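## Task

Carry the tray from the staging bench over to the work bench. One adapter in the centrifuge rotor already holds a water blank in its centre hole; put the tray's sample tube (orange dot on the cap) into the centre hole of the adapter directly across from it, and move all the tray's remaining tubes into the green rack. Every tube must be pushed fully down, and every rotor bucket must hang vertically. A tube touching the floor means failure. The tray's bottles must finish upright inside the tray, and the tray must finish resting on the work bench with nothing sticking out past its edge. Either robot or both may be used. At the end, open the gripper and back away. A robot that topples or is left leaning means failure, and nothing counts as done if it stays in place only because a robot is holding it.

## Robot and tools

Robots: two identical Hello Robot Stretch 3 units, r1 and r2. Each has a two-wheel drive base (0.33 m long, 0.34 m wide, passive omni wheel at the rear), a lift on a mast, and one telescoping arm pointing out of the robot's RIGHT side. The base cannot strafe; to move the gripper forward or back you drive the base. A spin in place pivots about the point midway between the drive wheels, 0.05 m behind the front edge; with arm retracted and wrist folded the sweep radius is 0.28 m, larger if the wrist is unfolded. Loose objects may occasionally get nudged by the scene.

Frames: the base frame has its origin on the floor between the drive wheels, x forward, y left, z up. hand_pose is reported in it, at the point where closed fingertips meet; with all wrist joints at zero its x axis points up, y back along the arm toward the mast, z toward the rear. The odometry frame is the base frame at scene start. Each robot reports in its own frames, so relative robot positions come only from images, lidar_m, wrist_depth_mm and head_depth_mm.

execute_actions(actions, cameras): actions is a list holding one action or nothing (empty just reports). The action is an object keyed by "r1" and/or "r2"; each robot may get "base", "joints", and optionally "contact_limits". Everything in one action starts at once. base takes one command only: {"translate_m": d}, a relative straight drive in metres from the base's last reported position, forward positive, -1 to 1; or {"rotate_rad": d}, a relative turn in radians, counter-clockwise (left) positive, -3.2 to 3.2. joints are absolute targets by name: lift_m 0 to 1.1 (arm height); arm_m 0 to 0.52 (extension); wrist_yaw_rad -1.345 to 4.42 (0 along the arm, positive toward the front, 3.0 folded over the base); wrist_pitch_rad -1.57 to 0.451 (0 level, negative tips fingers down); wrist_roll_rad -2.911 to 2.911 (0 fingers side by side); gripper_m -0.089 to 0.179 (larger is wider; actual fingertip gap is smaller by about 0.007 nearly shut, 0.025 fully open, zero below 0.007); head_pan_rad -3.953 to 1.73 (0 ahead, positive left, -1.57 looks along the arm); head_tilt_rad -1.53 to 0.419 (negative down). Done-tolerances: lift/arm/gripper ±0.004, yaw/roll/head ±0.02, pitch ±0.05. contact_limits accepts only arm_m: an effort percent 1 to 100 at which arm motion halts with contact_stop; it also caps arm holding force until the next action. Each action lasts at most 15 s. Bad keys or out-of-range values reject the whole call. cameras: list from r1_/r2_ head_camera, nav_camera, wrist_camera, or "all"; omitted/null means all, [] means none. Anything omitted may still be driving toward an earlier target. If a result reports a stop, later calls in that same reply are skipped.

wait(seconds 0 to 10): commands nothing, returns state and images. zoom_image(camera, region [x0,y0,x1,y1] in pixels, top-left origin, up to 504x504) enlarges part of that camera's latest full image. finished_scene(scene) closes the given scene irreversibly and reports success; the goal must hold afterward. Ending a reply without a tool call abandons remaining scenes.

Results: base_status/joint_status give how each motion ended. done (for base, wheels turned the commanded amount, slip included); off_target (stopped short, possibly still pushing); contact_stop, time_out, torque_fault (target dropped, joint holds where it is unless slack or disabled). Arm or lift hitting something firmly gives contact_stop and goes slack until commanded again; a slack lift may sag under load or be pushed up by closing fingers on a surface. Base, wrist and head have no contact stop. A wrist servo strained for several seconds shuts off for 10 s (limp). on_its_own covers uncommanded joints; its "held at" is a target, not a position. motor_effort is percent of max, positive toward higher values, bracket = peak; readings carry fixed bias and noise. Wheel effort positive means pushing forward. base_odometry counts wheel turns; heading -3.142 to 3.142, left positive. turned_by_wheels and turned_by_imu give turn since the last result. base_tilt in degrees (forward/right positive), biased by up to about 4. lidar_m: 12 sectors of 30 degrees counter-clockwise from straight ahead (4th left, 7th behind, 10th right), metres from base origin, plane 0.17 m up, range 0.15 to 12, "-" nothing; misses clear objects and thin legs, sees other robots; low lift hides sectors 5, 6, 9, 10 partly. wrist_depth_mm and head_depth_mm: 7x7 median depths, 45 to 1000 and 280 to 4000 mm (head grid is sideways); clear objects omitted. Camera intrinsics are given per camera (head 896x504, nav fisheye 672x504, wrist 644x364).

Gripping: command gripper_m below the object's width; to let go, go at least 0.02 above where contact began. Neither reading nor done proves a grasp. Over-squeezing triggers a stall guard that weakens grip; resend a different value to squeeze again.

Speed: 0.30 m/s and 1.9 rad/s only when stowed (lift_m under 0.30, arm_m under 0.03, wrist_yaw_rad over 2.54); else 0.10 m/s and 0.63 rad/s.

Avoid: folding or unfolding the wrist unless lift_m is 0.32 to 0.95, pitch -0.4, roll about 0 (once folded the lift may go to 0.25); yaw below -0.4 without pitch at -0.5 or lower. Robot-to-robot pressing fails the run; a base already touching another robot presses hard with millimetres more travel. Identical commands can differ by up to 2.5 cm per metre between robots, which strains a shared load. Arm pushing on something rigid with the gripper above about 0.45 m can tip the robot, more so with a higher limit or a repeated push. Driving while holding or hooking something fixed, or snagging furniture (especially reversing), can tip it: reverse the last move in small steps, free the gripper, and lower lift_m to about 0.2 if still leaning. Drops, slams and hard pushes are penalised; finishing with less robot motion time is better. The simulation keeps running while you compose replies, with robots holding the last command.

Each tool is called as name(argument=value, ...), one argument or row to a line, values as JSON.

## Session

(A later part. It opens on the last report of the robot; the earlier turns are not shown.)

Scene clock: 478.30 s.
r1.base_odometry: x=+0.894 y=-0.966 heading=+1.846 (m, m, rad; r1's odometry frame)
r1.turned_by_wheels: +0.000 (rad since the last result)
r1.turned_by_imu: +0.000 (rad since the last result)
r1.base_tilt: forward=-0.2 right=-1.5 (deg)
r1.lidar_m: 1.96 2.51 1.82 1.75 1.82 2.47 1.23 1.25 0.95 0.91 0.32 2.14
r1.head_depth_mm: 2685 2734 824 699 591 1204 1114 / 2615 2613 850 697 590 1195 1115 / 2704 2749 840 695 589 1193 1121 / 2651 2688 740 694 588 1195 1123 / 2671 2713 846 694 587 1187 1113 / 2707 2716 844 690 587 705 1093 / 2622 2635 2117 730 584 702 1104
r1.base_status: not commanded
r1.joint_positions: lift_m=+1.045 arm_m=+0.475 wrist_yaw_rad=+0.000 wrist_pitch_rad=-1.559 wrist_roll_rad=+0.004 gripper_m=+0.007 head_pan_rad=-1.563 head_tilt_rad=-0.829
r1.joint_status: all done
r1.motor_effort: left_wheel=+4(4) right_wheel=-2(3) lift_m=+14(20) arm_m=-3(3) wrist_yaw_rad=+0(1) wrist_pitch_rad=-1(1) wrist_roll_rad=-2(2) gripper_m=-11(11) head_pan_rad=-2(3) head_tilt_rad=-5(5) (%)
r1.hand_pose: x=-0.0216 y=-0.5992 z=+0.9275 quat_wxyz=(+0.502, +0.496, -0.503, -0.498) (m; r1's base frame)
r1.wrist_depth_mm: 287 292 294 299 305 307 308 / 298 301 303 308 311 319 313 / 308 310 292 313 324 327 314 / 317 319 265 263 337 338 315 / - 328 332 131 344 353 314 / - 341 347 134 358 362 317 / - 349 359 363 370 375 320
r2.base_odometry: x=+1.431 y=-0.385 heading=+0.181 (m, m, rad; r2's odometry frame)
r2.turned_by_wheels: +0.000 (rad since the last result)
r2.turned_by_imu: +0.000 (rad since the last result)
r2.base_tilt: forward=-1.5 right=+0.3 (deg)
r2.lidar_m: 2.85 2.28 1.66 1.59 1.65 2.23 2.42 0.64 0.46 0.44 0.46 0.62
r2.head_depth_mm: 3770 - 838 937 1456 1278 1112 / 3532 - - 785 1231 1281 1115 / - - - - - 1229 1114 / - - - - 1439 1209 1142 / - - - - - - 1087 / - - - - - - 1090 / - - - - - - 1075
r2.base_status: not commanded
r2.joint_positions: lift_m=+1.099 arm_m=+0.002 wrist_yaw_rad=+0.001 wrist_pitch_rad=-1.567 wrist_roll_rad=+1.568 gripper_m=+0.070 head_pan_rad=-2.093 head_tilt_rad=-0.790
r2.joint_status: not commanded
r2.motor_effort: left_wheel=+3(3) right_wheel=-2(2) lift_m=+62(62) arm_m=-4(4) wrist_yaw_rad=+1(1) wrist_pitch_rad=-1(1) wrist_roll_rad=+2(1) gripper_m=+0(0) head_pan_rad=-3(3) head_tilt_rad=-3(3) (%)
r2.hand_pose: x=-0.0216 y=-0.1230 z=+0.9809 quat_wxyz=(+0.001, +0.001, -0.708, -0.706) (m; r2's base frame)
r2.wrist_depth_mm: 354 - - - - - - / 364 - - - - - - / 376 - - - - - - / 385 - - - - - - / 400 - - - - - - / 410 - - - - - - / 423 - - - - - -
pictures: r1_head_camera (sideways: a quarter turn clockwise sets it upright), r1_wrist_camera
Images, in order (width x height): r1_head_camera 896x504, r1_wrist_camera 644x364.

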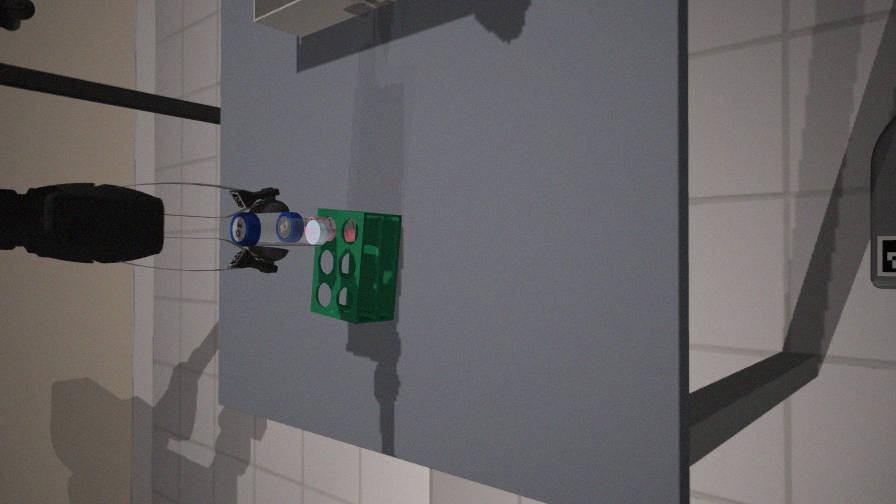

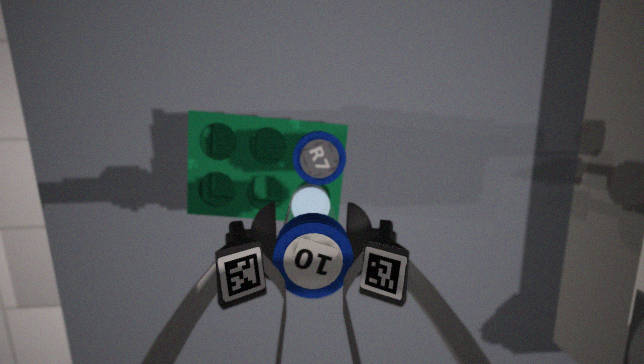

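execute_actions(
  actions=[
    {"r1":{"joints":{"arm_m":0.469,"lift_m":1.015}}},
  ],
  cameras=["r1_wrist_camera"],
)

execute_actions(
  actions=[
    {"r1":{"joints":{"lift_m":0.975}}},
  ],
  cameras=["r1_wrist_camera","r1_head_camera"],
)

Scene clock: 485.73 s.
r1.base_odometry: x=+0.894 y=-0.966 heading=+1.846 (m, m, rad; r1's odometry frame)
r1.turned_by_wheels: +0.000 (rad since the last result)
r1.turned_by_imu: +0.001 (rad since the last result)
r1.base_tilt: forward=-0.3 right=-1.4 (deg)
r1.lidar_m: 1.96 2.51 1.83 1.75 1.81 2.48 1.24 1.25 0.95 0.91 0.32 2.15
r1.head_depth_mm: 2811 2703 822 700 590 1197 1113 / 2677 2590 853 697 589 1200 1113 / 2722 2581 827 695 590 1195 1123 / 2657 2582 725 695 589 1191 1121 / 2636 2718 846 695 587 1192 1113 / 2664 2690 843 691 584 701 1087 / 2647 2711 2111 730 583 700 1105
r1.base_status: not commanded
r1.joint_positions: lift_m=+1.015 arm_m=+0.469 wrist_yaw_rad=+0.000 wrist_pitch_rad=-1.559 wrist_roll_rad=+0.004 gripper_m=+0.007 head_pan_rad=-1.563 head_tilt_rad=-0.829
r1.joint_status: all done
r1.motor_effort: left_wheel=+4(5) right_wheel=-3(3) lift_m=+14(14) arm_m=-3(6) wrist_yaw_rad=-1(0) wrist_pitch_rad=-1(1) wrist_roll_rad=-2(3) gripper_m=-11(10) head_pan_rad=-2(2) head_tilt_rad=-5(5) (%)
r1.hand_pose: x=-0.0216 y=-0.5932 z=+0.8975 quat_wxyz=(+0.502, +0.496, -0.503, -0.498) (m; r1's base frame)
r1.wrist_depth_mm: 259 264 267 270 275 277 282 / 269 272 275 280 283 287 288 / 276 278 252 226 292 295 300 / 285 289 235 222 302 307 307 / 293 298 300 130 314 317 316 / 307 308 316 134 325 329 317 / 319 317 324 332 337 341 322
r2.base_odometry: x=+1.431 y=-0.385 heading=+0.181 (m, m, rad; r2's odometry frame)
r2.turned_by_wheels: +0.000 (rad since the last result)
r2.turned_by_imu: +0.000 (rad since the last result)
r2.base_tilt: forward=-1.5 right=+0.3 (deg)
r2.lidar_m: 2.85 2.28 1.66 1.59 1.65 2.23 2.43 0.64 0.46 0.45 0.46 0.62
r2.head_depth_mm: 3786 - 833 936 1454 1271 1113 / 3544 - - 786 1229 1279 1118 / - - - - - 1230 1122 / - - - - 1442 1208 1139 / - - - - - - 1088 / - - - - - - 1089 / - - - - - - 1072
r2.base_status: not commanded
r2.joint_positions: lift_m=+1.099 arm_m=+0.002 wrist_yaw_rad=+0.001 wrist_pitch_rad=-1.567 wrist_roll_rad=+1.568 gripper_m=+0.070 head_pan_rad=-2.093 head_tilt_rad=-0.790
r2.joint_status: not commanded
r2.motor_effort: left_wheel=+3(3) right_wheel=-2(2) lift_m=+62(62) arm_m=-4(4) wrist_yaw_rad=+0(0) wrist_pitch_rad=-1(1) wrist_roll_rad=+1(1) gripper_m=+1(0) head_pan_rad=-3(3) head_tilt_rad=-3(3) (%)
r2.hand_pose: x=-0.0216 y=-0.1230 z=+0.9809 quat_wxyz=(+0.001, +0.001, -0.708, -0.706) (m; r2's base frame)
r2.wrist_depth_mm: 353 - - - - - - / 364 - - - - - - / 375 - - - - - - / 383 - - - - - - / 397 - - - - - - / 411 - - - - - - / 426 - - - - - -
pictures: r1_wrist_camera
Images, in order (width x height): r1_wrist_camera 644x364.

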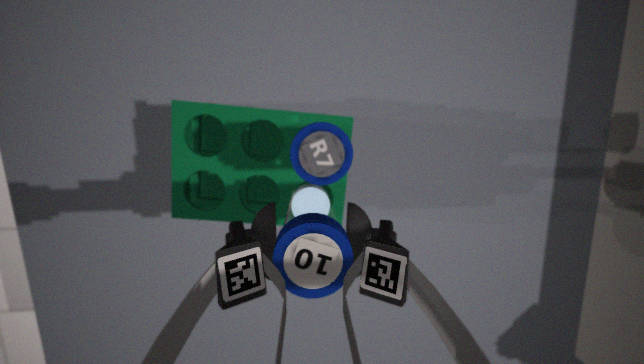

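Scene clock: 486.90 s.
r1.base_odometry: x=+0.894 y=-0.966 heading=+1.846 (m, m, rad; r1's odometry frame)
r1.turned_by_wheels: +0.000 (rad since the last result)
r1.turned_by_imu: +0.000 (rad since the last result)
r1.base_tilt: forward=-0.3 right=-1.4 (deg)
r1.lidar_m: 1.96 2.50 1.83 1.76 1.82 2.47 1.24 1.25 0.95 0.92 0.32 2.14
r1.head_depth_mm: - 1818 828 700 590 1188 1116 / 2695 2090 856 697 590 1191 1112 / - 2638 850 697 588 1201 1126 / 2657 2611 729 694 589 1186 1126 / 2651 2674 844 693 587 1199 1108 / 2657 2705 843 693 586 705 1093 / 2671 2714 2103 729 584 702 1104
r1.base_status: not commanded
r1.joint_positions: lift_m=+0.975 arm_m=+0.469 wrist_yaw_rad=+0.000 wrist_pitch_rad=-1.559 wrist_roll_rad=+0.004 gripper_m=+0.007 head_pan_rad=-1.563 head_tilt_rad=-0.829
r1.joint_status: all done
r1.motor_effort: left_wheel=+4(4) right_wheel=-3(2) lift_m=+14(14) arm_m=-3(3) wrist_yaw_rad=+0(0) wrist_pitch_rad=-1(1) wrist_roll_rad=-2(2) gripper_m=-11(11) head_pan_rad=-2(2) head_tilt_rad=-5(6) (%)
r1.hand_pose: x=-0.0216 y=-0.5932 z=+0.8575 quat_wxyz=(+0.502, +0.496, -0.503, -0.498) (m; r1's base frame)
r1.wrist_depth_mm: 225 227 231 233 236 242 244 / 230 233 237 240 244 248 251 / 238 238 190 186 252 256 259 / 245 245 193 132 261 263 269 / 253 255 226 131 269 273 278 / 261 265 272 134 280 284 287 / 271 272 280 285 288 293 295
r2.base_odometry: x=+1.431 y=-0.385 heading=+0.181 (m, m, rad; r2's odometry frame)
r2.turned_by_wheels: +0.000 (rad since the last result)
r2.turned_by_imu: +0.000 (rad since the last result)
r2.base_tilt: forward=-1.5 right=+0.2 (deg)
r2.lidar_m: 2.86 2.29 1.65 1.59 1.64 2.23 2.42 0.64 0.46 0.44 0.46 0.63
r2.head_depth_mm: 3788 - 836 938 1451 1279 1115 / 3469 - - 786 1229 1278 1114 / - - - - - 1229 1119 / - - - - 1439 1208 1140 / - - - - - - 1087 / - - - - - - 1087 / - - - - - - 1073
r2.base_status: not commanded
r2.joint_positions: lift_m=+1.099 arm_m=+0.002 wrist_yaw_rad=+0.001 wrist_pitch_rad=-1.567 wrist_roll_rad=+1.568 gripper_m=+0.070 head_pan_rad=-2.093 head_tilt_rad=-0.790
r2.joint_status: not commanded
r2.motor_effort: left_wheel=+3(3) right_wheel=-2(2) lift_m=+62(62) arm_m=-4(4) wrist_yaw_rad=+0(1) wrist_pitch_rad=-1(1) wrist_roll_rad=+1(1) gripper_m=+0(0) head_pan_rad=-3(3) head_tilt_rad=-3(3) (%)
r2.hand_pose: x=-0.0216 y=-0.1230 z=+0.9809 quat_wxyz=(+0.001, +0.001, -0.708, -0.706) (m; r2's base frame)
r2.wrist_depth_mm: 355 - - - - - - / 365 - - - - - - / 372 - - - - - - / 388 - - - - - - / 400 - - - - - - / 411 - - - - - - / 424 - - - - - -
pictures: r1_head_camera (sideways: a quarter turn clockwise sets it upright), r1_wrist_camera
Images, in order (width x height): r1_head_camera 896x504, r1_wrist_camera 644x364.

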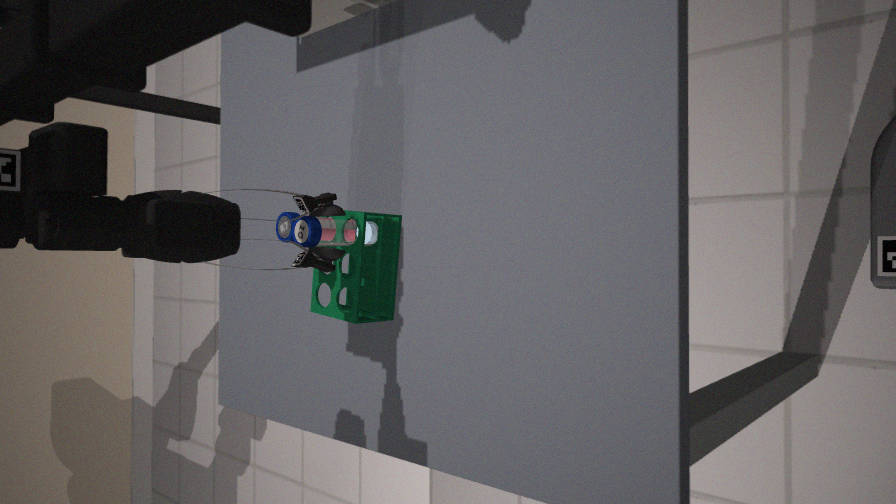

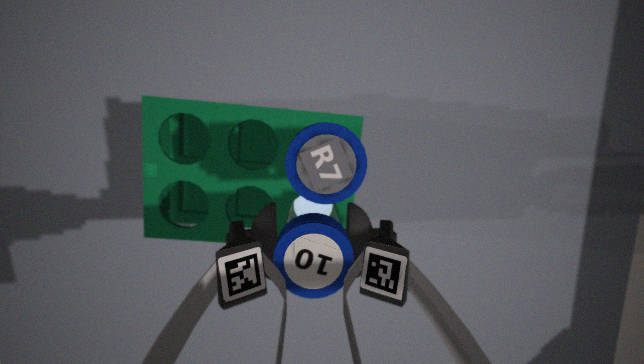

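Good. Release, rise, go for R7b (pick spot: 0.35 back, arm ≈0.442).

execute_actions(
  actions=[
    {"r1":{"joints":{"gripper_m":0.06}}},
  ],
  cameras=["r1_wrist_camera"],
)

execute_actions(
  actions=[
    {"r1":{"joints":{"lift_m":1.1}}},
  ],
  cameras=["r1_wrist_camera"],
)

execute_actions(
  actions=[
    {"r1":{"base":{"translate_m":-0.36},"joints":{"arm_m":0.442}}},
  ],
  cameras=[],
)

execute_actions(
  actions=[
    {"r1":{"joints":{"lift_m":1.0}}},
  ],
  cameras=["r1_wrist_camera"],
)

Scene clock: 492.33 s.
r1.base_odometry: x=+0.894 y=-0.966 heading=+1.846 (m, m, rad; r1's odometry frame)
r1.turned_by_wheels: +0.000 (rad since the last result)
r1.turned_by_imu: +0.001 (rad since the last result)
r1.base_tilt: forward=-0.2 right=-1.5 (deg)
r1.lidar_m: 1.96 2.51 1.83 1.76 1.82 2.48 1.24 1.24 0.95 0.91 0.32 2.14
r1.head_depth_mm: - 1810 829 697 591 1198 1113 / 2648 2103 853 696 589 1194 1113 / - 2598 846 696 588 1189 1120 / 2662 2676 730 693 586 1195 1121 / 2678 2721 846 693 587 1183 1118 / 2668 2673 843 693 586 703 1089 / 2648 2707 2092 730 584 704 1106
r1.base_status: not commanded
r1.joint_positions: lift_m=+0.975 arm_m=+0.469 wrist_yaw_rad=+0.000 wrist_pitch_rad=-1.559 wrist_roll_rad=+0.004 gripper_m=+0.060 head_pan_rad=-1.563 head_tilt_rad=-0.829
r1.joint_status: all done
r1.motor_effort: left_wheel=+4(4) right_wheel=-3(3) lift_m=+14(14) arm_m=-3(3) wrist_yaw_rad=+0(0) wrist_pitch_rad=-1(2) wrist_roll_rad=-2(2) gripper_m=+1(80) head_pan_rad=-2(3) head_tilt_rad=-6(5) (%)
r1.hand_pose: x=-0.0216 y=-0.5932 z=+0.8575 quat_wxyz=(+0.502, +0.496, -0.503, -0.498) (m; r1's base frame)
r1.wrist_depth_mm: 225 227 229 233 236 240 244 / 231 234 237 241 245 248 251 / 238 237 189 186 253 255 260 / 246 244 193 132 261 264 269 / 255 255 225 137 269 273 278 / 262 264 272 273 280 283 286 / 272 272 279 284 290 296 295
r2.base_odometry: x=+1.431 y=-0.385 heading=+0.181 (m, m, rad; r2's odometry frame)
r2.turned_by_wheels: +0.000 (rad since the last result)
r2.turned_by_imu: +0.000 (rad since the last result)
r2.base_tilt: forward=-1.5 right=+0.2 (deg)
r2.lidar_m: 2.86 2.28 1.66 1.59 1.64 2.24 2.42 0.64 0.46 0.45 0.46 0.62
r2.head_depth_mm: 3801 - 837 937 1456 1272 1112 / 3498 - - 785 1232 1278 1113 / - - - - - 1230 1116 / - - - - 1434 1207 1140 / - - - - - - 1083 / - - - - - - 1085 / - - - - - - 1072
r2.base_status: not commanded
r2.joint_positions: lift_m=+1.099 arm_m=+0.002 wrist_yaw_rad=+0.001 wrist_pitch_rad=-1.567 wrist_roll_rad=+1.568 gripper_m=+0.070 head_pan_rad=-2.093 head_tilt_rad=-0.790
r2.joint_status: not commanded
r2.motor_effort: left_wheel=+3(3) right_wheel=-2(2) lift_m=+62(62) arm_m=-4(4) wrist_yaw_rad=-1(0) wrist_pitch_rad=-2(2) wrist_roll_rad=+1(1) gripper_m=+0(0) head_pan_rad=-4(3) head_tilt_rad=-3(4) (%)
r2.hand_pose: x=-0.0216 y=-0.1230 z=+0.9809 quat_wxyz=(+0.001, +0.001, -0.708, -0.706) (m; r2's base frame)
r2.wrist_depth_mm: 353 - - - - - - / 364 - - - - - - / 373 - - - - - - / 386 - - - - - - / 399 - - - - - - / 411 - - - - - - / 427 - - - - - -
pictures: r1_wrist_camera
Images, in order (width x height): r1_wrist_camera 644x364.

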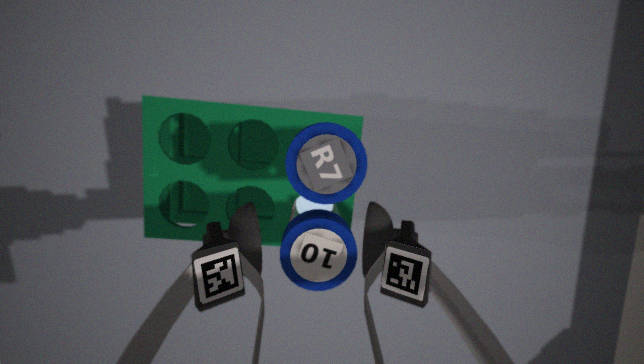

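Scene clock: 494.30 s.
r1.base_odometry: x=+0.894 y=-0.966 heading=+1.846 (m, m, rad; r1's odometry frame)
r1.turned_by_wheels: +0.000 (rad since the last result)
r1.turned_by_imu: +0.000 (rad since the last result)
r1.base_tilt: forward=-0.2 right=-1.4 (deg)
r1.lidar_m: 1.96 2.51 1.83 1.76 1.82 2.48 1.23 1.24 0.95 0.91 0.32 2.14
r1.head_depth_mm: 2642 2735 826 698 591 1199 1118 / 2632 2595 854 696 589 1187 1118 / 2749 2818 849 696 589 1191 1124 / 2751 2775 731 695 587 1190 1115 / 2664 2720 843 692 586 1195 1109 / 2694 2669 846 690 587 704 1089 / 2698 2714 2095 731 585 703 1109
r1.base_status: not commanded
r1.joint_positions: lift_m=+1.100 arm_m=+0.469 wrist_yaw_rad=+0.000 wrist_pitch_rad=-1.559 wrist_roll_rad=+0.004 gripper_m=+0.060 head_pan_rad=-1.563 head_tilt_rad=-0.829
r1.joint_status: all done
r1.motor_effort: left_wheel=+4(4) right_wheel=-3(3) lift_m=+22(22) arm_m=-3(3) wrist_yaw_rad=+0(1) wrist_pitch_rad=-1(0) wrist_roll_rad=-2(2) gripper_m=+0(0) head_pan_rad=-2(2) head_tilt_rad=-5(6) (%)
r1.hand_pose: x=-0.0216 y=-0.5932 z=+0.9819 quat_wxyz=(+0.502, +0.496, -0.503, -0.498) (m; r1's base frame)
r1.wrist_depth_mm: - 343 346 351 356 362 342 / - 351 359 362 367 374 343 / - 360 361 316 379 384 359 / - 373 372 322 391 398 347 / - 386 390 400 405 408 368 / - 400 411 414 421 421 353 / - 412 423 426 439 438 346
r2.base_odometry: x=+1.431 y=-0.385 heading=+0.181 (m, m, rad; r2's odometry frame)
r2.turned_by_wheels: +0.000 (rad since the last result)
r2.turned_by_imu: +0.000 (rad since the last result)
r2.base_tilt: forward=-1.5 right=+0.2 (deg)
r2.lidar_m: 2.86 2.29 1.65 1.59 1.64 2.23 2.42 0.64 0.46 0.44 0.46 0.62
r2.head_depth_mm: 3795 - 836 936 1462 1277 1113 / 3510 - - 784 1230 1277 1116 / - - - - - 1230 1119 / - - - - 1435 1216 1141 / - - - - - - 1084 / - - - - - - 1091 / - - - - - - 1072
r2.base_status: not commanded
r2.joint_positions: lift_m=+1.099 arm_m=+0.002 wrist_yaw_rad=+0.001 wrist_pitch_rad=-1.567 wrist_roll_rad=+1.568 gripper_m=+0.070 head_pan_rad=-2.093 head_tilt_rad=-0.790
r2.joint_status: not commanded
r2.motor_effort: left_wheel=+3(3) right_wheel=-1(2) lift_m=+62(62) arm_m=-4(4) wrist_yaw_rad=+0(1) wrist_pitch_rad=-1(1) wrist_roll_rad=+1(1) gripper_m=+0(0) head_pan_rad=-3(3) head_tilt_rad=-3(4) (%)
r2.hand_pose: x=-0.0216 y=-0.1230 z=+0.9809 quat_wxyz=(+0.001, +0.001, -0.708, -0.706) (m; r2's base frame)
r2.wrist_depth_mm: 351 - - - - - - / 365 - - - - - - / 376 - - - - - - / 387 - - - - - - / 400 - - - - - - / 414 - - - - - - / 425 - - - - - -
pictures: r1_wrist_camera
Images, in order (width x height): r1_wrist_camera 644x364.

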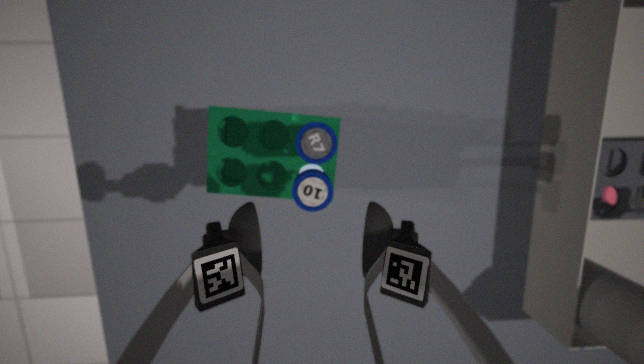

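Scene clock: 499.13 s.
r1.base_odometry: x=+0.992 y=-1.313 heading=+1.846 (m, m, rad; r1's odometry frame)
r1.turned_by_wheels: +0.000 (rad since the last result)
r1.turned_by_imu: +0.002 (rad since the last result)
r1.base_tilt: forward=-0.2 right=-1.5 (deg)
r1.lidar_m: 2.32 2.50 1.82 1.75 1.82 2.47 1.06 0.89 0.95 0.92 0.95 0.59
r1.head_depth_mm: 2677 2729 806 679 590 1203 1122 / 2690 2739 730 694 590 1195 1119 / 2738 2744 830 692 588 1195 1121 / 2691 2665 833 558 586 1198 1125 / 2660 2675 850 676 588 1187 1114 / 2677 2699 846 690 587 1196 1104 / 2674 2706 846 693 584 1187 1105
r1.base_status: done
r1.joint_positions: lift_m=+1.100 arm_m=+0.442 wrist_yaw_rad=+0.000 wrist_pitch_rad=-1.559 wrist_roll_rad=+0.004 gripper_m=+0.060 head_pan_rad=-1.563 head_tilt_rad=-0.830
r1.joint_status: all done
r1.motor_effort: left_wheel=+5(4) right_wheel=-2(7) lift_m=+22(22) arm_m=-3(1) wrist_yaw_rad=-1(0) wrist_pitch_rad=-1(1) wrist_roll_rad=-2(2) gripper_m=+0(1) head_pan_rad=-3(2) head_tilt_rad=-6(6) (%)
r1.hand_pose: x=-0.0216 y=-0.5662 z=+0.9819 quat_wxyz=(+0.502, +0.496, -0.503, -0.498) (m; r1's base frame)
r1.wrist_depth_mm: 337 342 343 347 354 278 364 / 346 351 353 361 364 365 381 / 358 364 364 344 324 323 390 / 370 372 375 319 372 323 407 / 379 389 388 393 396 404 419 / 395 399 321 339 403 412 435 / 408 414 416 271 433 446 450
r2.base_odometry: x=+1.431 y=-0.385 heading=+0.181 (m, m, rad; r2's odometry frame)
r2.turned_by_wheels: +0.000 (rad since the last result)
r2.turned_by_imu: +0.000 (rad since the last result)
r2.base_tilt: forward=-1.5 right=+0.3 (deg)
r2.lidar_m: 2.85 2.28 1.66 1.59 1.64 2.24 2.43 0.64 0.46 0.45 0.46 0.62
r2.head_depth_mm: 3745 - 837 936 1457 1279 1114 / 3480 - - 787 1234 1278 1117 / - - - - - 1232 1118 / - - - - 1431 1208 1143 / - - - - - - 1086 / - - - - - - 1087 / - - - - - - 1073
r2.base_status: not commanded
r2.joint_positions: lift_m=+1.099 arm_m=+0.002 wrist_yaw_rad=+0.001 wrist_pitch_rad=-1.567 wrist_roll_rad=+1.568 gripper_m=+0.070 head_pan_rad=-2.093 head_tilt_rad=-0.790
r2.joint_status: not commanded
r2.motor_effort: left_wheel=+3(3) right_wheel=-1(2) lift_m=+62(62) arm_m=-4(4) wrist_yaw_rad=-1(1) wrist_pitch_rad=-1(1) wrist_roll_rad=+1(1) gripper_m=+0(0) head_pan_rad=-3(4) head_tilt_rad=-3(4) (%)
r2.hand_pose: x=-0.0216 y=-0.1230 z=+0.9809 quat_wxyz=(+0.001, +0.001, -0.708, -0.706) (m; r2's base frame)
r2.wrist_depth_mm: 355 - - - - - - / 365 - - - - - - / 375 - - - - - - / 387 - - - - - - / 401 - - - - - - / 413 - - - - - - / 424 - - - - - -
pictures: none
No camera images: the call's "cameras" was empty. Leave "cameras" out to get every camera's image.

Scene clock: 500.87 s.
r1.base_odometry: x=+0.992 y=-1.313 heading=+1.846 (m, m, rad; r1's odometry frame)
r1.turned_by_wheels: +0.000 (rad since the last result)
r1.turned_by_imu: +0.000 (rad since the last result)
r1.base_tilt: forward=-0.2 right=-1.4 (deg)
r1.lidar_m: 2.32 2.50 1.82 1.76 1.82 2.47 1.06 0.89 0.95 0.92 0.95 0.59
r1.head_depth_mm: - 2695 801 677 590 1199 1121 / 2751 2688 732 694 590 1193 1107 / - 2728 835 695 587 1195 1118 / 2617 2615 721 560 588 1194 1124 / 2664 2695 848 680 586 1193 1117 / 2712 2658 844 689 587 1198 1109 / 2686 2708 843 690 583 1192 1105
r1.base_status: not commanded
r1.joint_positions: lift_m=+1.000 arm_m=+0.442 wrist_yaw_rad=+0.000 wrist_pitch_rad=-1.559 wrist_roll_rad=+0.004 gripper_m=+0.060 head_pan_rad=-1.563 head_tilt_rad=-0.830
r1.joint_status: all done
r1.motor_effort: left_wheel=+5(5) right_wheel=-2(2) lift_m=+14(19) arm_m=-3(3) wrist_yaw_rad=+0(0) wrist_pitch_rad=-1(1) wrist_roll_rad=-2(2) gripper_m=+1(0) head_pan_rad=-2(2) head_tilt_rad=-5(6) (%)
r1.hand_pose: x=-0.0216 y=-0.5662 z=+0.8825 quat_wxyz=(+0.502, +0.496, -0.503, -0.498) (m; r1's base frame)
r1.wrist_depth_mm: 248 250 248 254 257 260 232 / 254 256 257 264 267 270 252 / 263 266 209 214 246 214 223 / 271 274 217 220 231 222 223 / 279 283 278 161 288 263 234 / 288 291 292 296 303 309 270 / 296 302 260 249 312 320 272
r2.base_odometry: x=+1.431 y=-0.385 heading=+0.181 (m, m, rad; r2's odometry frame)
r2.turned_by_wheels: +0.000 (rad since the last result)
r2.turned_by_imu: +0.000 (rad since the last result)
r2.base_tilt: forward=-1.6 right=+0.2 (deg)
r2.lidar_m: 2.85 2.29 1.65 1.59 1.64 2.23 2.42 0.64 0.46 0.44 0.46 0.62
r2.head_depth_mm: 3791 - 837 936 1458 1280 1113 / 3491 - - 785 1220 1280 1113 / - - - - - 1232 1121 / - - - - 1441 1212 1140 / - - - - - - 1083 / - - - - - - 1088 / - - - - - - 1073
r2.base_status: not commanded
r2.joint_positions: lift_m=+1.099 arm_m=+0.002 wrist_yaw_rad=+0.001 wrist_pitch_rad=-1.567 wrist_roll_rad=+1.568 gripper_m=+0.070 head_pan_rad=-2.093 head_tilt_rad=-0.790
r2.joint_status: not commanded
r2.motor_effort: left_wheel=+3(3) right_wheel=-2(2) lift_m=+62(62) arm_m=-4(4) wrist_yaw_rad=-2(1) wrist_pitch_rad=-1(1) wrist_roll_rad=+1(1) gripper_m=+0(0) head_pan_rad=-3(3) head_tilt_rad=-3(3) (%)
r2.hand_pose: x=-0.0216 y=-0.1230 z=+0.9809 quat_wxyz=(+0.001, +0.001, -0.708, -0.706) (m; r2's base frame)
r2.wrist_depth_mm: 355 - - - - - - / 366 - - - - - - / 377 - - - - - - / 386 - - - - - - / 399 - - - - - - / 410 - - - - - - / 423 - - - - - -
pictures: r1_wrist_camera
Images, in order (width x height): r1_wrist_camera 644x364.

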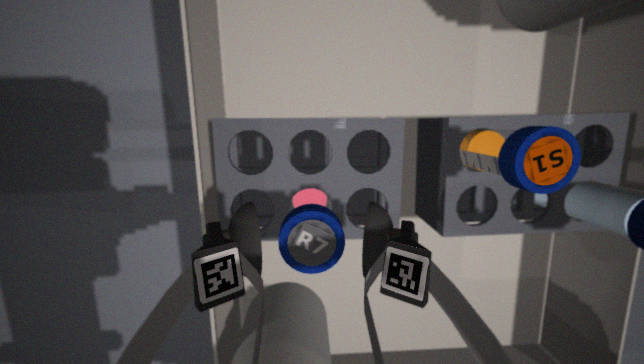

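execute_actions(
  actions=[
    {"r1":{"joints":{"arm_m":0.439,"lift_m":0.975}}},
  ],
  cameras=["r1_wrist_camera"],
)

execute_actions(
  actions=[
    {"r1":{"joints":{"gripper_m":0.006}}},
  ],
  cameras=["r1_wrist_camera"],
)

execute_actions(
  actions=[
    {"r1":{"joints":{"lift_m":1.1}}},
  ],
  cameras=["r1_wrist_camera"],
)

Scene clock: 508.53 s.
r1.base_odometry: x=+0.992 y=-1.313 heading=+1.846 (m, m, rad; r1's odometry frame)
r1.turned_by_wheels: +0.000 (rad since the last result)
r1.turned_by_imu: +0.001 (rad since the last result)
r1.base_tilt: forward=-0.3 right=-1.3 (deg)
r1.lidar_m: 2.31 2.51 1.81 1.75 1.82 2.48 1.06 0.89 0.95 0.91 0.95 0.60
r1.head_depth_mm: - 974 775 676 590 1202 1116 / 2700 2701 729 690 589 1201 1115 / - 2678 835 691 589 1185 1119 / 2565 2727 836 558 588 1188 1117 / 2717 2715 848 677 587 1197 1109 / 2649 2721 845 693 585 1188 1109 / 2661 2675 840 691 583 1190 1105
r1.base_status: not commanded
r1.joint_positions: lift_m=+0.975 arm_m=+0.439 wrist_yaw_rad=+0.000 wrist_pitch_rad=-1.559 wrist_roll_rad=+0.004 gripper_m=+0.060 head_pan_rad=-1.563 head_tilt_rad=-0.830
r1.joint_status: all done
r1.motor_effort: left_wheel=+5(4) right_wheel=-2(2) lift_m=+14(13) arm_m=-3(1) wrist_yaw_rad=+0(1) wrist_pitch_rad=-1(1) wrist_roll_rad=-2(2) gripper_m=+0(1) head_pan_rad=-3(3) head_tilt_rad=-5(5) (%)
r1.hand_pose: x=-0.0216 y=-0.5632 z=+0.8575 quat_wxyz=(+0.502, +0.496, -0.503, -0.498) (m; r1's base frame)
r1.wrist_depth_mm: 224 227 228 230 234 237 239 / 232 232 234 238 242 246 245 / 238 240 185 192 228 191 137 / 245 248 191 193 217 197 136 / 255 256 198 135 264 234 210 / 262 264 268 258 278 280 257 / 271 274 227 245 285 292 257
r2.base_odometry: x=+1.431 y=-0.385 heading=+0.181 (m, m, rad; r2's odometry frame)
r2.turned_by_wheels: +0.000 (rad since the last result)
r2.turned_by_imu: +0.000 (rad since the last result)
r2.base_tilt: forward=-1.5 right=+0.2 (deg)
r2.lidar_m: 2.86 2.29 1.66 1.59 1.64 2.24 2.43 0.64 0.46 0.44 0.46 0.62
r2.head_depth_mm: 3714 - 836 937 1453 1270 1111 / 3481 - - 788 1228 1280 1120 / - - - - - 1232 1118 / - - - - 1436 1209 1143 / - - - - - - 1085 / - - - - - - 1086 / - - - - - - 1072
r2.base_status: not commanded
r2.joint_positions: lift_m=+1.099 arm_m=+0.002 wrist_yaw_rad=+0.001 wrist_pitch_rad=-1.567 wrist_roll_rad=+1.568 gripper_m=+0.070 head_pan_rad=-2.093 head_tilt_rad=-0.790
r2.joint_status: not commanded
r2.motor_effort: left_wheel=+3(3) right_wheel=-2(1) lift_m=+62(62) arm_m=-4(4) wrist_yaw_rad=-1(1) wrist_pitch_rad=-2(1) wrist_roll_rad=+1(1) gripper_m=+1(0) head_pan_rad=-3(4) head_tilt_rad=-4(4) (%)
r2.hand_pose: x=-0.0216 y=-0.1230 z=+0.9809 quat_wxyz=(+0.001, +0.001, -0.708, -0.706) (m; r2's base frame)
r2.wrist_depth_mm: 356 - - - - - - / 363 - - - - - - / 375 - - - - - - / 387 - - - - - - / 399 - - - - - - / 407 - - - - - - / 424 - - - - - -
pictures: r1_wrist_camera
Images, in order (width x height): r1_wrist_camera 644x364.

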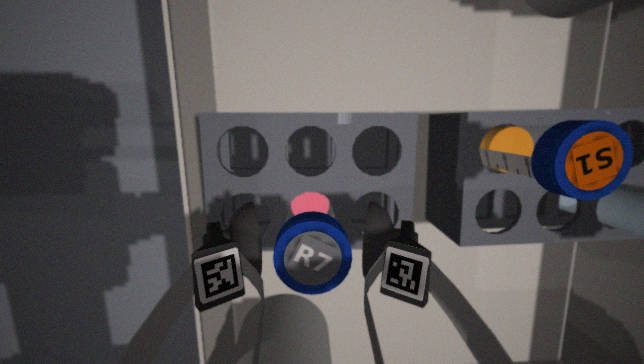

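Scene clock: 509.57 s.
r1.base_odometry: x=+0.992 y=-1.313 heading=+1.846 (m, m, rad; r1's odometry frame)
r1.turned_by_wheels: +0.000 (rad since the last result)
r1.turned_by_imu: +0.000 (rad since the last result)
r1.base_tilt: forward=-0.2 right=-1.4 (deg)
r1.lidar_m: 2.31 2.50 1.83 1.76 1.82 2.47 1.06 0.89 0.95 0.92 0.95 0.60
r1.head_depth_mm: - 983 780 676 590 1195 1126 / 2754 2722 730 695 590 1192 1115 / - 2705 833 693 588 1193 1116 / 2574 2701 830 559 588 1190 1120 / 2697 2704 847 678 587 1186 1110 / 2639 2666 844 693 585 1193 1110 / 2659 2706 845 689 586 1184 1108
r1.base_status: not commanded
r1.joint_positions: lift_m=+0.975 arm_m=+0.439 wrist_yaw_rad=+0.000 wrist_pitch_rad=-1.559 wrist_roll_rad=+0.004 gripper_m=+0.007 head_pan_rad=-1.563 head_tilt_rad=-0.830
r1.joint_status: all done
r1.motor_effort: left_wheel=+4(5) right_wheel=-2(3) lift_m=+14(14) arm_m=-3(3) wrist_yaw_rad=-1(0) wrist_pitch_rad=-1(1) wrist_roll_rad=-2(2) gripper_m=-11(85) head_pan_rad=-2(2) head_tilt_rad=-5(5) (%)
r1.hand_pose: x=-0.0216 y=-0.5632 z=+0.8575 quat_wxyz=(+0.502, +0.496, -0.503, -0.498) (m; r1's base frame)
r1.wrist_depth_mm: 224 225 227 232 235 238 239 / 230 233 233 239 241 244 245 / 238 241 184 192 228 191 137 / 246 248 190 193 223 197 135 / 254 256 198 131 262 233 209 / 264 265 261 134 279 282 258 / 270 273 224 244 286 291 258
r2.base_odometry: x=+1.431 y=-0.385 heading=+0.181 (m, m, rad; r2's odometry frame)
r2.turned_by_wheels: +0.000 (rad since the last result)
r2.turned_by_imu: +0.000 (rad since the last result)
r2.base_tilt: forward=-1.5 right=+0.3 (deg)
r2.lidar_m: 2.86 2.28 1.66 1.59 1.64 2.23 2.42 0.64 0.46 0.44 0.46 0.62
r2.head_depth_mm: 3749 - 834 938 1454 1278 1110 / 3500 - - 787 1230 1278 1112 / - - - - - 1231 1119 / - - - - 1437 1212 1141 / - - - - - - 1083 / - - - - - - 1089 / - - - - - - 1073
r2.base_status: not commanded
r2.joint_positions: lift_m=+1.099 arm_m=+0.002 wrist_yaw_rad=+0.001 wrist_pitch_rad=-1.567 wrist_roll_rad=+1.568 gripper_m=+0.070 head_pan_rad=-2.093 head_tilt_rad=-0.790
r2.joint_status: not commanded
r2.motor_effort: left_wheel=+3(3) right_wheel=-2(2) lift_m=+62(62) arm_m=-4(4) wrist_yaw_rad=+0(0) wrist_pitch_rad=-1(1) wrist_roll_rad=+1(1) gripper_m=+0(1) head_pan_rad=-3(4) head_tilt_rad=-3(3) (%)
r2.hand_pose: x=-0.0216 y=-0.1230 z=+0.9809 quat_wxyz=(+0.001, +0.001, -0.708, -0.706) (m; r2's base frame)
r2.wrist_depth_mm: 351 - - - - - - / 366 - - - - - - / 375 - - - - - - / 385 - - - - - - / 396 - - - - - - / 411 - - - - - - / 427 - - - - - -
pictures: r1_wrist_camera
Images, in order (width x height): r1_wrist_camera 644x364.

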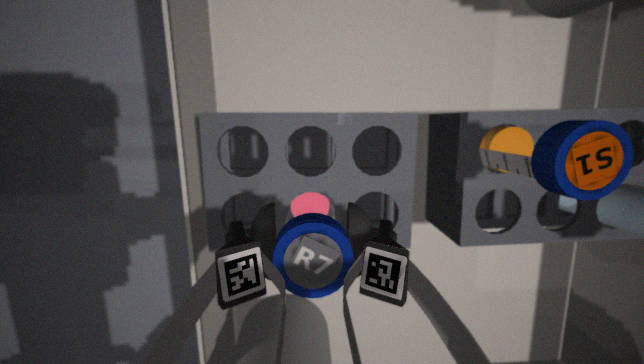

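Scene clock: 511.53 s.
r1.base_odometry: x=+0.992 y=-1.313 heading=+1.846 (m, m, rad; r1's odometry frame)
r1.turned_by_wheels: +0.000 (rad since the last result)
r1.turned_by_imu: +0.000 (rad since the last result)
r1.base_tilt: forward=-0.4 right=-1.5 (deg)
r1.lidar_m: 2.31 2.50 1.82 1.75 1.82 2.47 1.06 0.89 0.95 0.91 0.95 0.60
r1.head_depth_mm: 2694 2727 804 675 592 1206 1124 / 2720 2721 733 693 589 1196 1111 / 2750 2749 836 691 591 1197 1124 / 2723 2676 818 557 587 1189 1121 / 2689 2692 846 680 585 1190 1108 / 2665 2652 845 689 586 1188 1110 / 2662 2710 842 691 586 1188 1106
r1.base_status: not commanded
r1.joint_positions: lift_m=+1.100 arm_m=+0.439 wrist_yaw_rad=+0.000 wrist_pitch_rad=-1.559 wrist_roll_rad=+0.004 gripper_m=+0.007 head_pan_rad=-1.563 head_tilt_rad=-0.830
r1.joint_status: all done
r1.motor_effort: left_wheel=+5(5) right_wheel=-2(2) lift_m=+22(20) arm_m=-3(3) wrist_yaw_rad=+0(0) wrist_pitch_rad=-1(1) wrist_roll_rad=-2(2) gripper_m=-11(11) head_pan_rad=-3(3) head_tilt_rad=-6(5) (%)
r1.hand_pose: x=-0.0216 y=-0.5632 z=+0.9819 quat_wxyz=(+0.502, +0.496, -0.503, -0.498) (m; r1's base frame)
r1.wrist_depth_mm: 336 341 344 349 352 284 364 / 346 351 355 359 365 367 380 / 358 361 362 346 323 324 391 / 370 375 377 322 380 325 404 / 380 383 388 131 404 404 419 / 394 399 399 134 410 409 432 / 407 409 416 270 435 442 451
r2.base_odometry: x=+1.431 y=-0.385 heading=+0.181 (m, m, rad; r2's odometry frame)
r2.turned_by_wheels: +0.000 (rad since the last result)
r2.turned_by_imu: +0.000 (rad since the last result)
r2.base_tilt: forward=-1.5 right=+0.3 (deg)
r2.lidar_m: 2.85 2.28 1.66 1.59 1.64 2.23 2.42 0.64 0.46 0.44 0.46 0.62
r2.head_depth_mm: 3745 - 836 936 1458 1269 1112 / 3506 - - 788 1231 1279 1111 / - - - - - 1235 1122 / - - - - 1439 1207 1139 / - - - - - - 1085 / - - - - - - 1086 / - - - - - - 1074
r2.base_status: not commanded
r2.joint_positions: lift_m=+1.099 arm_m=+0.002 wrist_yaw_rad=+0.001 wrist_pitch_rad=-1.567 wrist_roll_rad=+1.568 gripper_m=+0.070 head_pan_rad=-2.093 head_tilt_rad=-0.790
r2.joint_status: not commanded
r2.motor_effort: left_wheel=+3(3) right_wheel=-2(2) lift_m=+62(62) arm_m=-4(4) wrist_yaw_rad=+0(1) wrist_pitch_rad=-1(1) wrist_roll_rad=+2(1) gripper_m=+0(0) head_pan_rad=-4(3) head_tilt_rad=-4(3) (%)
r2.hand_pose: x=-0.0216 y=-0.1230 z=+0.9809 quat_wxyz=(+0.001, +0.001, -0.708, -0.706) (m; r2's base frame)
r2.wrist_depth_mm: 350 - - - - - - / 365 - - - - - - / 373 - - - - - - / 387 - - - - - - / 400 - - - - - - / 408 - - - - - - / 424 - - - - - -
pictures: r1_wrist_camera
Images, in order (width x height): r1_wrist_camera 644x364.

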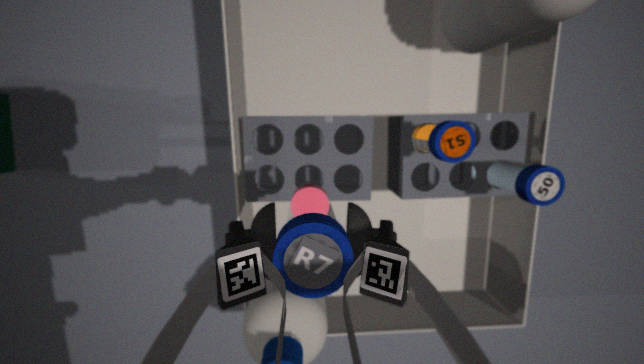

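execute_actions(
  actions=[
    {"r1":{"base":{"translate_m":0.15}}},
  ],
  cameras=[],
)

execute_actions(
  actions=[
    {"r1":{"base":{"translate_m":0.285},"joints":{"arm_m":0.415}}},
  ],
  cameras=[],
)

execute_actions(
  actions=[
    {"r1":{"joints":{"arm_m":0.476}}},
  ],
  cameras=["r1_wrist_camera"],
)

execute_actions(
  actions=[
    {"r1":{"joints":{"lift_m":1.04}}},
  ],
  cameras=["r1_wrist_camera"],
)

Scene clock: 521.90 s.
r1.base_odometry: x=+0.951 y=-1.168 heading=+1.846 (m, m, rad; r1's odometry frame)
r1.turned_by_wheels: +0.000 (rad since the last result)
r1.turned_by_imu: +0.001 (rad since the last result)
r1.base_tilt: forward=-0.3 right=-1.4 (deg)
r1.lidar_m: 2.17 2.50 1.82 1.75 1.82 2.47 1.21 1.03 0.95 0.92 0.95 0.47
r1.head_depth_mm: 2734 2769 823 675 589 1197 1112 / 2716 2725 839 579 589 1187 1114 / 2626 2565 836 675 587 1194 1124 / 2683 2745 822 694 588 1190 1123 / 2724 2670 848 693 587 1191 1116 / 2684 2675 751 691 586 1191 1107 / 2679 2651 844 692 587 1184 1082
r1.base_status: done
r1.joint_positions: lift_m=+1.100 arm_m=+0.439 wrist_yaw_rad=+0.000 wrist_pitch_rad=-1.559 wrist_roll_rad=+0.004 gripper_m=+0.007 head_pan_rad=-1.563 head_tilt_rad=-0.830
r1.joint_status: not commanded
r1.motor_effort: left_wheel=+4(10) right_wheel=-2(4) lift_m=+22(22) arm_m=-3(3) wrist_yaw_rad=-1(1) wrist_pitch_rad=-1(1) wrist_roll_rad=-2(2) gripper_m=-11(11) head_pan_rad=-3(2) head_tilt_rad=-5(6) (%)
r1.hand_pose: x=-0.0216 y=-0.5632 z=+0.9819 quat_wxyz=(+0.502, +0.496, -0.503, -0.498) (m; r1's base frame)
r1.wrist_depth_mm: 339 342 348 351 353 360 340 / 345 349 354 362 364 371 374 / 252 337 369 373 348 344 322 / 372 373 381 382 330 348 337 / 381 388 387 131 399 409 409 / 393 400 409 133 296 419 403 / 407 412 421 430 366 444 450
r2.base_odometry: x=+1.431 y=-0.385 heading=+0.181 (m, m, rad; r2's odometry frame)
r2.turned_by_wheels: +0.000 (rad since the last result)
r2.turned_by_imu: +0.000 (rad since the last result)
r2.base_tilt: forward=-1.5 right=+0.3 (deg)
r2.lidar_m: 2.85 2.29 1.66 1.59 1.64 2.24 2.42 0.64 0.46 0.44 0.46 0.62
r2.head_depth_mm: 3702 - 836 936 1458 1277 1111 / 3468 - - 787 1228 1278 1115 / - - - - - 1230 1117 / - - - - 1438 1211 1137 / - - - - - - 1085 / - - - - - - 1090 / - - - - - - 1075
r2.base_status: not commanded
r2.joint_positions: lift_m=+1.099 arm_m=+0.002 wrist_yaw_rad=+0.001 wrist_pitch_rad=-1.567 wrist_roll_rad=+1.568 gripper_m=+0.070 head_pan_rad=-2.093 head_tilt_rad=-0.790
r2.joint_status: not commanded
r2.motor_effort: left_wheel=+3(3) right_wheel=-2(2) lift_m=+62(62) arm_m=-4(4) wrist_yaw_rad=-1(1) wrist_pitch_rad=-1(1) wrist_roll_rad=+1(1) gripper_m=+0(0) head_pan_rad=-3(3) head_tilt_rad=-3(2) (%)
r2.hand_pose: x=-0.0216 y=-0.1230 z=+0.9809 quat_wxyz=(+0.001, +0.001, -0.708, -0.706) (m; r2's base frame)
r2.wrist_depth_mm: 352 - - - - - - / 361 - - - - - - / 373 - - - - - - / 385 - - - - - - / 397 - - - - - - / 409 - - - - - - / 422 - - - - - -
pictures: none
No camera images: the call's "cameras" was empty. Leave "cameras" out to get every camera's image.

Scene clock: 526.07 s.
r1.base_odometry: x=+0.873 y=-0.894 heading=+1.847 (m, m, rad; r1's odometry frame)
r1.turned_by_wheels: +0.000 (rad since the last result)
r1.turned_by_imu: +0.001 (rad since the last result)
r1.base_tilt: forward=-0.3 right=-1.5 (deg)
r1.lidar_m: 1.88 2.50 1.82 1.76 1.82 2.48 1.31 1.30 0.95 0.91 0.28 2.07
r1.head_depth_mm: 2636 2725 851 699 590 1191 1120 / 2697 2558 851 698 589 1191 1111 / 2675 2724 736 697 588 1184 1127 / 2671 2760 801 693 589 1195 1121 / 2699 2695 847 694 587 750 1091 / 2675 2696 2019 728 587 702 1111 / 2687 2738 2091 1716 1458 1228 1108
r1.base_status: done
r1.joint_positions: lift_m=+1.100 arm_m=+0.415 wrist_yaw_rad=+0.000 wrist_pitch_rad=-1.559 wrist_roll_rad=+0.004 gripper_m=+0.007 head_pan_rad=-1.563 head_tilt_rad=-0.830
r1.joint_status: all done
r1.motor_effort: left_wheel=+4(9) right_wheel=-3(4) lift_m=+22(22) arm_m=-3(4) wrist_yaw_rad=+0(0) wrist_pitch_rad=-1(1) wrist_roll_rad=-2(2) gripper_m=-12(11) head_pan_rad=-3(3) head_tilt_rad=-5(4) (%)
r1.hand_pose: x=-0.0216 y=-0.5392 z=+0.9819 quat_wxyz=(+0.502, +0.496, -0.503, -0.498) (m; r1's base frame)
r1.wrist_depth_mm: - 343 346 354 357 360 364 / - 356 357 308 306 372 371 / - 370 365 367 376 387 386 / - - 378 386 390 398 397 / - - 390 131 405 414 401 / - - 407 134 422 428 426 / - - 421 425 435 442 447
r2.base_odometry: x=+1.431 y=-0.385 heading=+0.181 (m, m, rad; r2's odometry frame)
r2.turned_by_wheels: +0.000 (rad since the last result)
r2.turned_by_imu: +0.000 (rad since the last result)
r2.base_tilt: forward=-1.5 right=+0.3 (deg)
r2.lidar_m: 2.85 2.28 1.65 1.59 1.65 2.24 2.42 0.64 0.46 0.44 0.46 0.62
r2.head_depth_mm: 3781 - 835 939 1455 1270 1111 / 3501 - - 785 1228 1280 1115 / - - - - - 1227 1116 / - - - - 1433 1209 1141 / - - - - - - 1081 / - - - - - - 1090 / - - - - - - 1071
r2.base_status: not commanded
r2.joint_positions: lift_m=+1.099 arm_m=+0.002 wrist_yaw_rad=+0.001 wrist_pitch_rad=-1.567 wrist_roll_rad=+1.568 gripper_m=+0.070 head_pan_rad=-2.093 head_tilt_rad=-0.790
r2.joint_status: not commanded
r2.motor_effort: left_wheel=+3(3) right_wheel=-2(2) lift_m=+62(62) arm_m=-4(4) wrist_yaw_rad=-1(0) wrist_pitch_rad=-1(1) wrist_roll_rad=+1(1) gripper_m=+0(0) head_pan_rad=-3(3) head_tilt_rad=-3(3) (%)
r2.hand_pose: x=-0.0216 y=-0.1230 z=+0.9809 quat_wxyz=(+0.001, +0.001, -0.708, -0.706) (m; r2's base frame)
r2.wrist_depth_mm: 352 - - - - - - / 363 - - - - - - / 375 - - - - - - / 383 - - - - - - / 394 - - - - - - / 411 - - - - - - / 424 - - - - - -
pictures: none
No camera images: the call's "cameras" was empty. Leave "cameras" out to get every camera's image.

Scene clock: 527.67 s.
r1.base_odometry: x=+0.873 y=-0.894 heading=+1.847 (m, m, rad; r1's odometry frame)
r1.turned_by_wheels: +0.000 (rad since the last result)
r1.turned_by_imu: +0.000 (rad since the last result)
r1.base_tilt: forward=-0.3 right=-1.4 (deg)
r1.lidar_m: 1.88 2.51 1.82 1.76 1.82 2.48 1.31 1.31 0.95 0.91 0.29 2.08
r1.head_depth_mm: 2618 2727 854 698 589 1200 1112 / 2696 2648 849 696 589 1193 1118 / 2729 2725 738 696 588 1190 1119 / 2747 2766 794 694 588 1192 1116 / 2680 2691 849 692 586 753 1088 / 2677 2718 2043 731 587 702 1112 / 2709 2638 2130 1716 1443 1228 1107
r1.base_status: not commanded
r1.joint_positions: lift_m=+1.100 arm_m=+0.476 wrist_yaw_rad=+0.000 wrist_pitch_rad=-1.559 wrist_roll_rad=+0.004 gripper_m=+0.007 head_pan_rad=-1.563 head_tilt_rad=-0.830
r1.joint_status: all done
r1.motor_effort: left_wheel=+4(5) right_wheel=-2(2) lift_m=+22(22) arm_m=+3(6) wrist_yaw_rad=+0(0) wrist_pitch_rad=-1(1) wrist_roll_rad=-2(2) gripper_m=-12(11) head_pan_rad=-2(3) head_tilt_rad=-5(6) (%)
r1.hand_pose: x=-0.0216 y=-0.5994 z=+0.9819 quat_wxyz=(+0.502, +0.496, -0.503, -0.498) (m; r1's base frame)
r1.wrist_depth_mm: - 343 348 352 355 360 366 / - 357 356 360 365 374 376 / - 368 366 368 376 382 386 / - - 380 325 353 400 395 / - - 389 131 405 411 402 / - - 407 134 422 427 403 / - - 421 427 433 443 446
r2.base_odometry: x=+1.431 y=-0.385 heading=+0.181 (m, m, rad; r2's odometry frame)
r2.turned_by_wheels: +0.000 (rad since the last result)
r2.turned_by_imu: +0.000 (rad since the last result)
r2.base_tilt: forward=-1.5 right=+0.2 (deg)
r2.lidar_m: 2.85 2.29 1.65 1.59 1.64 2.24 2.42 0.64 0.46 0.44 0.46 0.62
r2.head_depth_mm: 3767 - 838 937 1464 1272 1109 / 3498 - - 784 1225 1282 1113 / - - - - - 1230 1119 / - - - - 1437 1213 1145 / - - - - - - 1087 / - - - - - - 1088 / - - - - - - 1072
r2.base_status: not commanded
r2.joint_positions: lift_m=+1.099 arm_m=+0.002 wrist_yaw_rad=+0.001 wrist_pitch_rad=-1.567 wrist_roll_rad=+1.568 gripper_m=+0.070 head_pan_rad=-2.093 head_tilt_rad=-0.790
r2.joint_status: not commanded
r2.motor_effort: left_wheel=+3(3) right_wheel=-1(2) lift_m=+62(62) arm_m=-4(4) wrist_yaw_rad=-1(1) wrist_pitch_rad=-1(1) wrist_roll_rad=+1(1) gripper_m=+0(0) head_pan_rad=-3(3) head_tilt_rad=-4(3) (%)
r2.hand_pose: x=-0.0216 y=-0.1230 z=+0.9809 quat_wxyz=(+0.001, +0.001, -0.708, -0.706) (m; r2's base frame)
r2.wrist_depth_mm: 354 - - - - - - / 364 - - - - - - / 375 - - - - - - / 385 - - - - - - / 400 - - - - - - / 409 - - - - - - / 424 - - - - - -
pictures: r1_wrist_camera
Images, in order (width x height): r1_wrist_camera 644x364.

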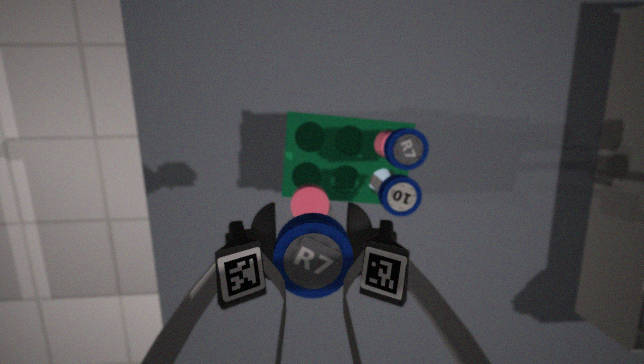

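Scene clock: 529.03 s.
r1.base_odometry: x=+0.873 y=-0.894 heading=+1.847 (m, m, rad; r1's odometry frame)
r1.turned_by_wheels: +0.000 (rad since the last result)
r1.turned_by_imu: +0.000 (rad since the last result)
r1.base_tilt: forward=-0.1 right=-1.4 (deg)
r1.lidar_m: 1.89 2.51 1.82 1.75 1.82 2.48 1.31 1.31 0.95 0.91 0.28 2.08
r1.head_depth_mm: 2647 2703 849 699 591 1200 1117 / 2697 2594 853 698 589 1199 1116 / 2669 2722 728 694 589 1197 1118 / 2675 2664 806 695 589 1192 1124 / 2684 2694 845 694 588 753 1095 / 2678 2705 2019 731 586 702 1108 / 2680 2649 2103 1714 1451 1235 1107
r1.base_status: not commanded
r1.joint_positions: lift_m=+1.040 arm_m=+0.476 wrist_yaw_rad=+0.000 wrist_pitch_rad=-1.559 wrist_roll_rad=+0.004 gripper_m=+0.007 head_pan_rad=-1.563 head_tilt_rad=-0.830
r1.joint_status: all done
r1.motor_effort: left_wheel=+5(4) right_wheel=-2(2) lift_m=+14(20) arm_m=+4(4) wrist_yaw_rad=+0(0) wrist_pitch_rad=-1(1) wrist_roll_rad=-2(2) gripper_m=-11(11) head_pan_rad=-2(2) head_tilt_rad=-6(5) (%)
r1.hand_pose: x=-0.0216 y=-0.5994 z=+0.9225 quat_wxyz=(+0.502, +0.496, -0.503, -0.498) (m; r1's base frame)
r1.wrist_depth_mm: 989 287 292 296 299 303 308 / - 294 299 304 307 314 317 / - 305 310 309 258 325 328 / - 315 318 260 259 334 339 / - 326 326 131 269 346 353 / - 339 344 133 352 358 361 / - - 354 357 367 371 374
r2.base_odometry: x=+1.431 y=-0.385 heading=+0.181 (m, m, rad; r2's odometry frame)
r2.turned_by_wheels: +0.000 (rad since the last result)
r2.turned_by_imu: +0.000 (rad since the last result)
r2.base_tilt: forward=-1.6 right=+0.3 (deg)
r2.lidar_m: 2.85 2.29 1.65 1.59 1.65 2.24 2.43 0.64 0.46 0.44 0.46 0.62
r2.head_depth_mm: 3759 - 835 936 1459 1271 1114 / 3524 - - 784 1229 1272 1113 / - - - - - 1228 1119 / - - - - 1437 1215 1146 / - - - - - - 1084 / - - - - - - 1090 / - - - - - - 1073
r2.base_status: not commanded
r2.joint_positions: lift_m=+1.099 arm_m=+0.002 wrist_yaw_rad=+0.001 wrist_pitch_rad=-1.567 wrist_roll_rad=+1.568 gripper_m=+0.070 head_pan_rad=-2.093 head_tilt_rad=-0.790
r2.joint_status: not commanded
r2.motor_effort: left_wheel=+3(3) right_wheel=-2(2) lift_m=+62(62) arm_m=-4(4) wrist_yaw_rad=-1(0) wrist_pitch_rad=-1(2) wrist_roll_rad=+1(1) gripper_m=+0(1) head_pan_rad=-4(4) head_tilt_rad=-3(3) (%)
r2.hand_pose: x=-0.0216 y=-0.1230 z=+0.9809 quat_wxyz=(+0.001, +0.001, -0.708, -0.706) (m; r2's base frame)
r2.wrist_depth_mm: 352 - - - - - - / 365 - - - - - - / 375 - - - - - - / 386 - - - - - - / 397 - - - - - - / 412 - - - - - - / 422 - - - - - -
pictures: r1_wrist_camera
Images, in order (width x height): r1_wrist_camera 644x364.

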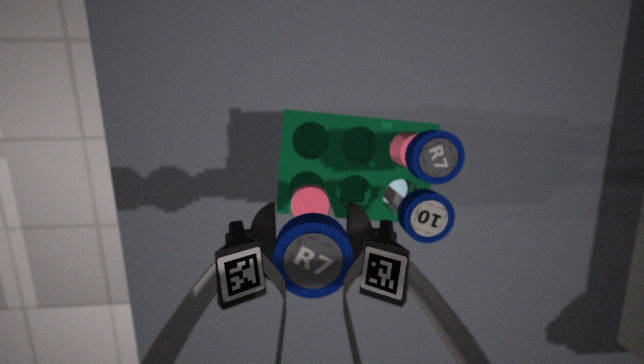

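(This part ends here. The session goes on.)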